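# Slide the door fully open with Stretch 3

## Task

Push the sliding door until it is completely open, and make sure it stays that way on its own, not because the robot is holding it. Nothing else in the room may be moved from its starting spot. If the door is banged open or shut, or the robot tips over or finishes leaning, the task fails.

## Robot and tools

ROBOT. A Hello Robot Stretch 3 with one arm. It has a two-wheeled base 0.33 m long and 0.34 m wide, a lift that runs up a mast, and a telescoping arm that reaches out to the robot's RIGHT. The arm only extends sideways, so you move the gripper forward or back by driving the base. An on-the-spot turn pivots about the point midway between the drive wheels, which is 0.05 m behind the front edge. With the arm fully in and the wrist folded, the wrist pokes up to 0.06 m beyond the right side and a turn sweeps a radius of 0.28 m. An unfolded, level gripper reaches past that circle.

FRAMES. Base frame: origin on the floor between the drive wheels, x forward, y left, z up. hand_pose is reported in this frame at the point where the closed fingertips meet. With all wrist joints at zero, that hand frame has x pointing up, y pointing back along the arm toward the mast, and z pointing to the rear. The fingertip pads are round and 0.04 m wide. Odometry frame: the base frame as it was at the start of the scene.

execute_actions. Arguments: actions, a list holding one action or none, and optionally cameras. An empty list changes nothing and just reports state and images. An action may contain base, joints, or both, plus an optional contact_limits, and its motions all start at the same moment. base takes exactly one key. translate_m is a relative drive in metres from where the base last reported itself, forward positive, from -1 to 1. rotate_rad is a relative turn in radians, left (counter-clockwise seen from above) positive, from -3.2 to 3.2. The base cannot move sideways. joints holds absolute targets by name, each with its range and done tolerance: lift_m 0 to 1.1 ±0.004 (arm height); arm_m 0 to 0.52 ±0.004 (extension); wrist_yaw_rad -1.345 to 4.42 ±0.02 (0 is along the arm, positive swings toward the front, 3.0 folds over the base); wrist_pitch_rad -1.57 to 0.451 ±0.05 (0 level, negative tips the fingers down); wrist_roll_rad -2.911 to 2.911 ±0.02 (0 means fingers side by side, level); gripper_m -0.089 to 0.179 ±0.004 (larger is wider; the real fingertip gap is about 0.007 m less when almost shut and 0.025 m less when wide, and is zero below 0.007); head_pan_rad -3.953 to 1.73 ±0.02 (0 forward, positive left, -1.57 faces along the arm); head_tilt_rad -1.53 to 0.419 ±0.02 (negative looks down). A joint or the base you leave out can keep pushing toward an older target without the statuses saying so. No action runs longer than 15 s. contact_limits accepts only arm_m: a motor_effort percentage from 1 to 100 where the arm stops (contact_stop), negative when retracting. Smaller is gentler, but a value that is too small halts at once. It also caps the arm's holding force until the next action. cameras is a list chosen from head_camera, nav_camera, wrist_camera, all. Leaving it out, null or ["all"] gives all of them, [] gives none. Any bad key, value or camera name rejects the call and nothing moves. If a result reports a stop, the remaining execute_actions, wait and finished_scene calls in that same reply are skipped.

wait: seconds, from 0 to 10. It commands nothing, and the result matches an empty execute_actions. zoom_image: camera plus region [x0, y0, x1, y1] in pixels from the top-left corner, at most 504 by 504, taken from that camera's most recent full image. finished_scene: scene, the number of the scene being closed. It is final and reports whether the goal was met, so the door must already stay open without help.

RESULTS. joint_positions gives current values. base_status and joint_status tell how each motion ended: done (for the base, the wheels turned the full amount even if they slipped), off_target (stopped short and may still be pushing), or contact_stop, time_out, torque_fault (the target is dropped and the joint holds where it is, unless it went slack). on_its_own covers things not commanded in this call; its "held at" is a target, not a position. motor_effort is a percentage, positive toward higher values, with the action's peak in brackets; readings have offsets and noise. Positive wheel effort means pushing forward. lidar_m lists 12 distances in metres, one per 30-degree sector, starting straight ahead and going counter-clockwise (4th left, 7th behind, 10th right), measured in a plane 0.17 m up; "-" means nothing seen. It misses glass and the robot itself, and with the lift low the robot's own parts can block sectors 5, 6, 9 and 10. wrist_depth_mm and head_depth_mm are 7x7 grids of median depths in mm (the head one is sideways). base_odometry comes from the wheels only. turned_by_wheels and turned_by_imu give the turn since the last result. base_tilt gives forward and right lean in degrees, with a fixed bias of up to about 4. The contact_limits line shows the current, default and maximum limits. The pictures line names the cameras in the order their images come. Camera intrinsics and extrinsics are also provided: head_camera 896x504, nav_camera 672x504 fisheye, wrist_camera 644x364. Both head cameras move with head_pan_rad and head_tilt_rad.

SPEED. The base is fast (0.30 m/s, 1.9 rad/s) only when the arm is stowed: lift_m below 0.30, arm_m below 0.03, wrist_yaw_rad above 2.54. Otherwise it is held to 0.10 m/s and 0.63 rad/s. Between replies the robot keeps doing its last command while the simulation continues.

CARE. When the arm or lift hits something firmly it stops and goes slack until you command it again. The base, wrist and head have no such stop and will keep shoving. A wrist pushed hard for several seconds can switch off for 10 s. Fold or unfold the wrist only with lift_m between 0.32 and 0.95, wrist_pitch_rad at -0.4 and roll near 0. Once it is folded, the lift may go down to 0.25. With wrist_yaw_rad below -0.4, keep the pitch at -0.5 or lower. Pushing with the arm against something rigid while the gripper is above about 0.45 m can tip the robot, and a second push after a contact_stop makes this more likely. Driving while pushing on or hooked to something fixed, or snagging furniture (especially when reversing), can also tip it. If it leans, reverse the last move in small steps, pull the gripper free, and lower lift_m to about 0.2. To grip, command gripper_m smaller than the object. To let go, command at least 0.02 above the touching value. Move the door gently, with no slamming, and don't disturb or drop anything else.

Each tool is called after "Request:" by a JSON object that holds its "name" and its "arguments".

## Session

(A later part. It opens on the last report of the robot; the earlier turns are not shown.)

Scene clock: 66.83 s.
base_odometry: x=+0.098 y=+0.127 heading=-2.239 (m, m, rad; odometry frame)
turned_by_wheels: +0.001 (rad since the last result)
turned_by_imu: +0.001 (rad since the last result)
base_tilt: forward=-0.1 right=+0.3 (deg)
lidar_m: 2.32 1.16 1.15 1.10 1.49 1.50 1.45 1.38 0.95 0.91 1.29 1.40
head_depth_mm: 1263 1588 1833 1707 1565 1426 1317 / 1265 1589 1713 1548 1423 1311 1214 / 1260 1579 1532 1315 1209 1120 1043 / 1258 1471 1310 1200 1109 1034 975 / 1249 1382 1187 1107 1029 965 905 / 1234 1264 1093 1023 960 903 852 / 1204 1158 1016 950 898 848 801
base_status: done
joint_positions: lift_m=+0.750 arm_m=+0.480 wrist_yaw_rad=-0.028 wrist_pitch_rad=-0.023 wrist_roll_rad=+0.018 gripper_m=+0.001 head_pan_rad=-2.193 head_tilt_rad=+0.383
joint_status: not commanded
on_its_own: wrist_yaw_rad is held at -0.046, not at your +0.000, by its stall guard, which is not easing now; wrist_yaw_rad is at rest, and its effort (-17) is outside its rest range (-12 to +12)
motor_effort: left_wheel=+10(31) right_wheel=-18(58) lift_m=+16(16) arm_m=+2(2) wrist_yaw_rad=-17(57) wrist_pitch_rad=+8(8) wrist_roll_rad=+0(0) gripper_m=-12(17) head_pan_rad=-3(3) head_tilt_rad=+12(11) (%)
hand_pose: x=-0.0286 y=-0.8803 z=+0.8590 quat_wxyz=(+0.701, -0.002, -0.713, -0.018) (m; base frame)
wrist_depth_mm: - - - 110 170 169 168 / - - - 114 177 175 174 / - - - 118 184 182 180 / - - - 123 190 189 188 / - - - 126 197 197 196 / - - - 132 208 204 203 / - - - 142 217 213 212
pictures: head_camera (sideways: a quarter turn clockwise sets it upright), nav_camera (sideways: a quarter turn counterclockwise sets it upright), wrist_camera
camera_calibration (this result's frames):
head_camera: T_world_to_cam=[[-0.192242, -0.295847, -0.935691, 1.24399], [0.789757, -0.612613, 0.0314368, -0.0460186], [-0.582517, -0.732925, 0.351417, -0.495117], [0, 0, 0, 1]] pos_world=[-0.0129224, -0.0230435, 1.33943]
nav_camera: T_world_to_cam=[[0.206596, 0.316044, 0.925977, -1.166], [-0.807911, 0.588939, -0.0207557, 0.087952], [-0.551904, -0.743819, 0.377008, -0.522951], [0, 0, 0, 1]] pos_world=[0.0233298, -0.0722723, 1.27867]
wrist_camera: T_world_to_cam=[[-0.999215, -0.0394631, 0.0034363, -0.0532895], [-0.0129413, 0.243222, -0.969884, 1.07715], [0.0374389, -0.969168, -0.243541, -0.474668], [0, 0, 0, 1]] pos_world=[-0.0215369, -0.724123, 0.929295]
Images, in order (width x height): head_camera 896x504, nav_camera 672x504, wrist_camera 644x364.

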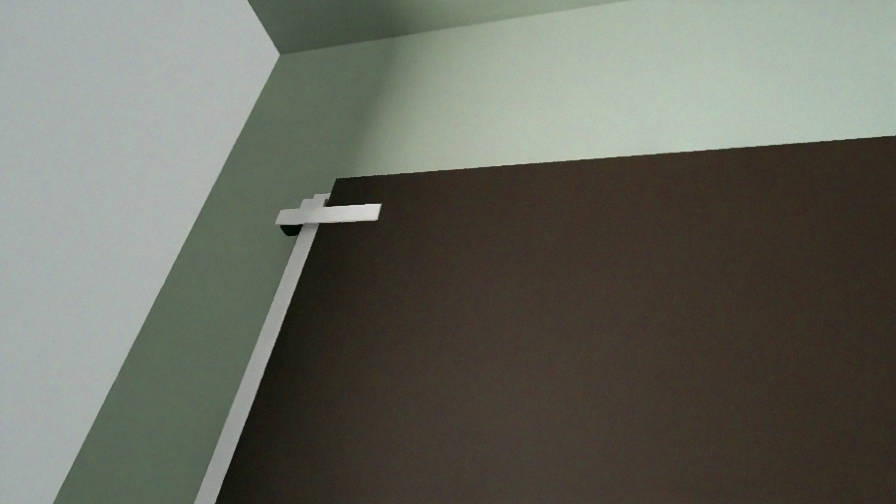

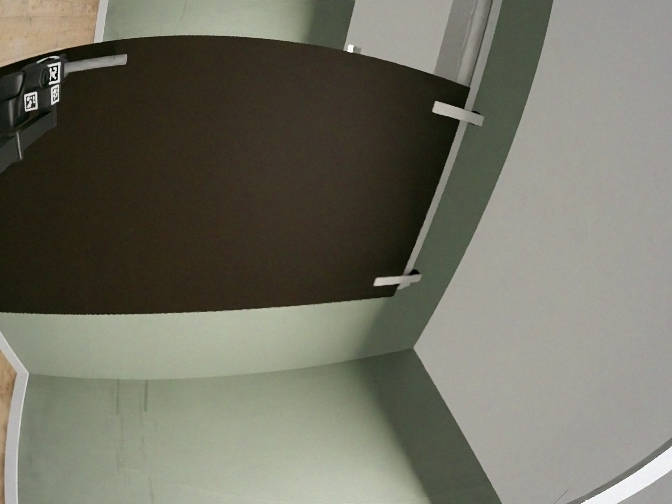

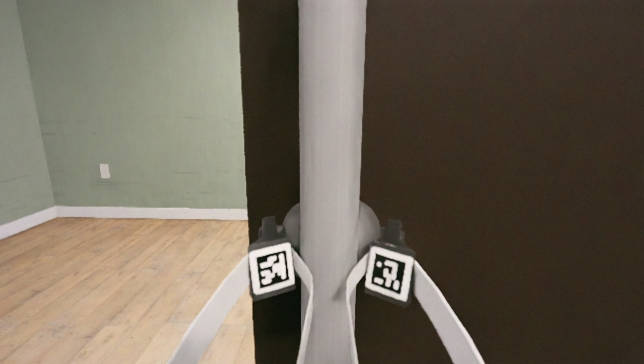

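Request:
{"name": "execute_actions", "arguments": {"actions": [{"base":{"translate_m":-0.03}}], "cameras": ["head_camera","wrist_camera"]}}

Scene clock: 74.80 s.
base_odometry: x=+0.116 y=+0.150 heading=-2.237 (m, m, rad; odometry frame)
turned_by_wheels: +0.002 (rad since the last result)
turned_by_imu: +0.002 (rad since the last result)
base_tilt: forward=-0.1 right=+0.4 (deg)
lidar_m: 2.35 1.17 1.17 1.10 1.47 1.47 1.42 1.38 0.94 0.91 1.31 1.41
head_depth_mm: 1263 1598 1794 1691 1561 1421 1318 / 1258 1591 1709 1546 1409 1312 1208 / 1255 1581 1528 1317 1199 1114 1041 / 1255 1472 1300 1194 1109 1034 968 / 1249 1381 1181 1103 1027 962 905 / 1243 1260 1095 1018 957 902 851 / 1206 1154 1010 951 895 847 801
base_status: done
joint_positions: lift_m=+0.750 arm_m=+0.480 wrist_yaw_rad=+0.030 wrist_pitch_rad=-0.023 wrist_roll_rad=+0.018 gripper_m=+0.001 head_pan_rad=-2.193 head_tilt_rad=+0.383
joint_status: not commanded
on_its_own: wrist_yaw_rad is held at -0.046, not at your +0.000, by its stall guard, which is still easing; left_wheel is at rest, and its effort (+35) is outside its rest range (-18 to +18); right_wheel is at rest, and its effort (-71) is outside its rest range (-18 to +18)
motor_effort: left_wheel=+35(37) right_wheel=-71(72) lift_m=+16(16) arm_m=+1(2) wrist_yaw_rad=-71(72) wrist_pitch_rad=+8(8) wrist_roll_rad=+1(1) gripper_m=-20(20) head_pan_rad=-3(3) head_tilt_rad=+11(12) (%)
hand_pose: x=-0.0137 y=-0.8804 z=+0.8591 quat_wxyz=(+0.701, +0.019, -0.713, +0.002) (m; base frame)
wrist_depth_mm: - - - 111 168 163 159 / - - - 115 174 169 166 / - - - 120 179 176 171 / - - - 124 187 180 176 / - - - 127 192 189 183 / - - - 133 200 195 191 / - - - 144 210 205 199
pictures: head_camera (sideways: a quarter turn clockwise sets it upright), wrist_camera
camera_calibration (this result's frames):
head_camera: T_world_to_cam=[[-0.192242, -0.295847, -0.935691, 1.24399], [0.789757, -0.612613, 0.0314368, -0.0460186], [-0.582517, -0.732925, 0.351417, -0.495116], [0, 0, 0, 1]] pos_world=[-0.0129224, -0.0230435, 1.33943]
wrist_camera: T_world_to_cam=[[-0.995188, -0.097924, 0.00344683, -0.0897465], [-0.0271451, 0.24173, -0.969964, 1.07601], [0.0941495, -0.96539, -0.243225, -0.471448], [0, 0, 0, 1]] pos_world=[-0.0157197, -0.724022, 0.929328]
Images, in order (width x height): head_camera 896x504, wrist_camera 644x364.

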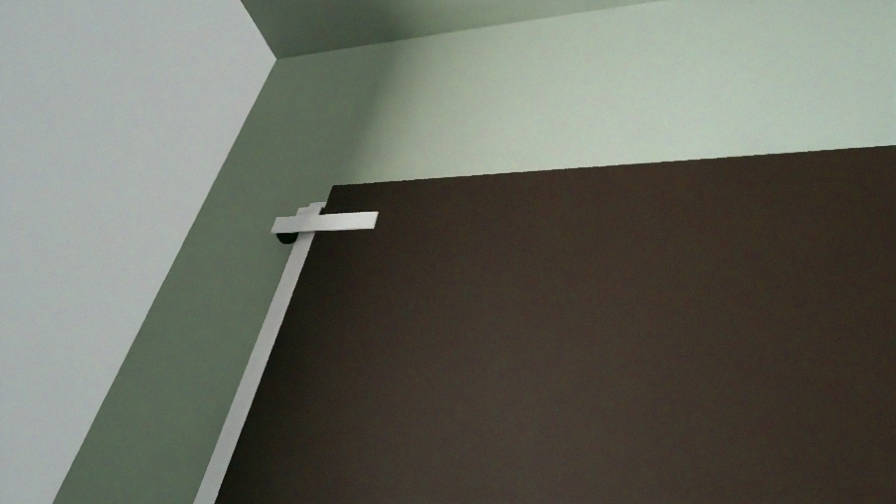

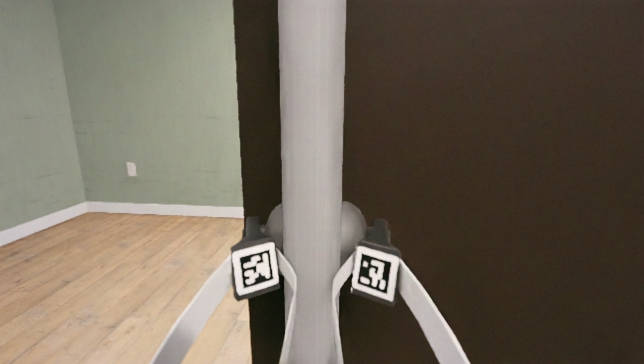

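The door is at its stop.

Request:
{"name": "execute_actions", "arguments": {"actions": [{"joints":{"gripper_m":0.15,"wrist_yaw_rad":0.03}}], "cameras": []}}

Request:
{"name": "execute_actions", "arguments": {"actions": [{"joints":{"arm_m":0.36}}], "cameras": ["head_camera"]}}

Request:
{"name": "finished_scene", "arguments": {"scene": 1}}

Scene clock: 81.00 s.
base_odometry: x=+0.116 y=+0.150 heading=-2.239 (m, m, rad; odometry frame)
turned_by_wheels: -0.002 (rad since the last result)
turned_by_imu: -0.004 (rad since the last result)
base_tilt: forward=-0.2 right=+0.3 (deg)
lidar_m: 2.36 1.17 1.17 1.10 1.47 1.47 1.42 1.38 0.95 0.92 1.31 1.41
head_depth_mm: 1265 1589 1808 1680 1572 1439 1326 / 1261 1582 1708 1551 1425 1307 1214 / 1250 1574 1535 1386 1225 1120 1049 / 1253 1477 1308 1196 1110 1036 972 / 1245 1380 1188 1103 1029 968 908 / 1245 1269 1097 1021 961 905 855 / 1204 1159 1016 955 898 848 804
base_status: not commanded
joint_positions: lift_m=+0.750 arm_m=+0.480 wrist_yaw_rad=+0.032 wrist_pitch_rad=-0.023 wrist_roll_rad=+0.018 gripper_m=+0.150 head_pan_rad=-2.194 head_tilt_rad=+0.383
joint_status: all done
motor_effort: left_wheel=+4(17) right_wheel=-4(31) lift_m=+17(16) arm_m=+1(1) wrist_yaw_rad=-2(34) wrist_pitch_rad=+8(8) wrist_roll_rad=+0(0) gripper_m=+0(84) head_pan_rad=-3(3) head_tilt_rad=+10(10) (%)
hand_pose: x=-0.0133 y=-0.8804 z=+0.8591 quat_wxyz=(+0.701, +0.020, -0.713, +0.003) (m; base frame)
wrist_depth_mm: - - 178 114 169 166 161 / - - 186 118 175 171 168 / - - 193 123 181 179 173 / - - - 127 188 184 180 / - - - 133 197 191 186 / - - - 140 204 202 193 / - - - 146 214 208 203
pictures: none
No camera images: the call's "cameras" was empty. Leave "cameras" out to get every camera's image.

Scene clock: 83.13 s.
base_odometry: x=+0.116 y=+0.150 heading=-2.239 (m, m, rad; odometry frame)
turned_by_wheels: +0.000 (rad since the last result)
turned_by_imu: +0.000 (rad since the last result)
base_tilt: forward=-0.2 right=+0.3 (deg)
lidar_m: 2.35 1.17 1.17 1.10 1.47 1.47 1.42 1.38 0.94 0.92 1.31 1.41
head_depth_mm: 1269 1595 1803 1679 1569 1435 1323 / 1263 1581 1714 1550 1424 1314 1214 / 1255 1574 1534 1385 1225 1121 1047 / 1256 1463 1306 1199 1111 1036 975 / 1246 1377 1186 1102 1029 965 912 / 1247 1264 1094 1028 959 905 854 / 1203 1158 1015 951 898 851 806
base_status: not commanded
joint_positions: lift_m=+0.750 arm_m=+0.360 wrist_yaw_rad=+0.031 wrist_pitch_rad=-0.023 wrist_roll_rad=+0.018 gripper_m=+0.150 head_pan_rad=-2.194 head_tilt_rad=+0.383
joint_status: all done
motor_effort: left_wheel=+4(4) right_wheel=-4(4) lift_m=+17(16) arm_m=-2(5) wrist_yaw_rad=-1(2) wrist_pitch_rad=+8(8) wrist_roll_rad=+0(0) gripper_m=+0(1) head_pan_rad=-4(3) head_tilt_rad=+10(11) (%)
hand_pose: x=-0.0135 y=-0.7608 z=+0.8591 quat_wxyz=(+0.701, +0.019, -0.713, +0.002) (m; base frame)
wrist_depth_mm: - - - 277 279 270 266 / - - - 289 287 281 275 / - - - 299 298 288 281 / - - - 314 307 301 295 / - - - 327 320 311 306 / - - - 338 338 330 320 / - - - 356 350 338 332
pictures: head_camera (sideways: a quarter turn clockwise sets it upright)
camera_calibration (this result's frames):
head_camera: T_world_to_cam=[[-0.1923, -0.295856, -0.935676, 1.24398], [0.789685, -0.612707, 0.0314383, -0.0460202], [-0.582596, -0.732844, 0.351456, -0.495167], [0, 0, 0, 1]] pos_world=[-0.0129243, -0.0230399, 1.33943]
Images, in order (width x height): head_camera 896x504.

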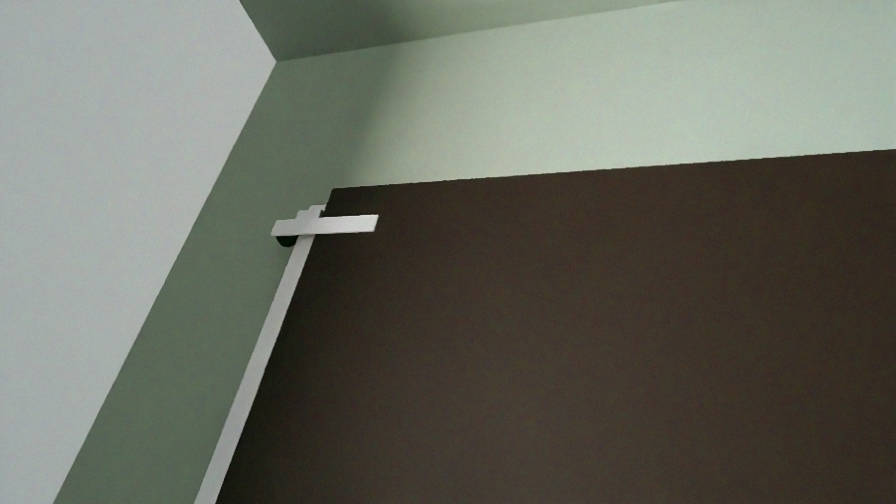

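The scene is finished: the task was done.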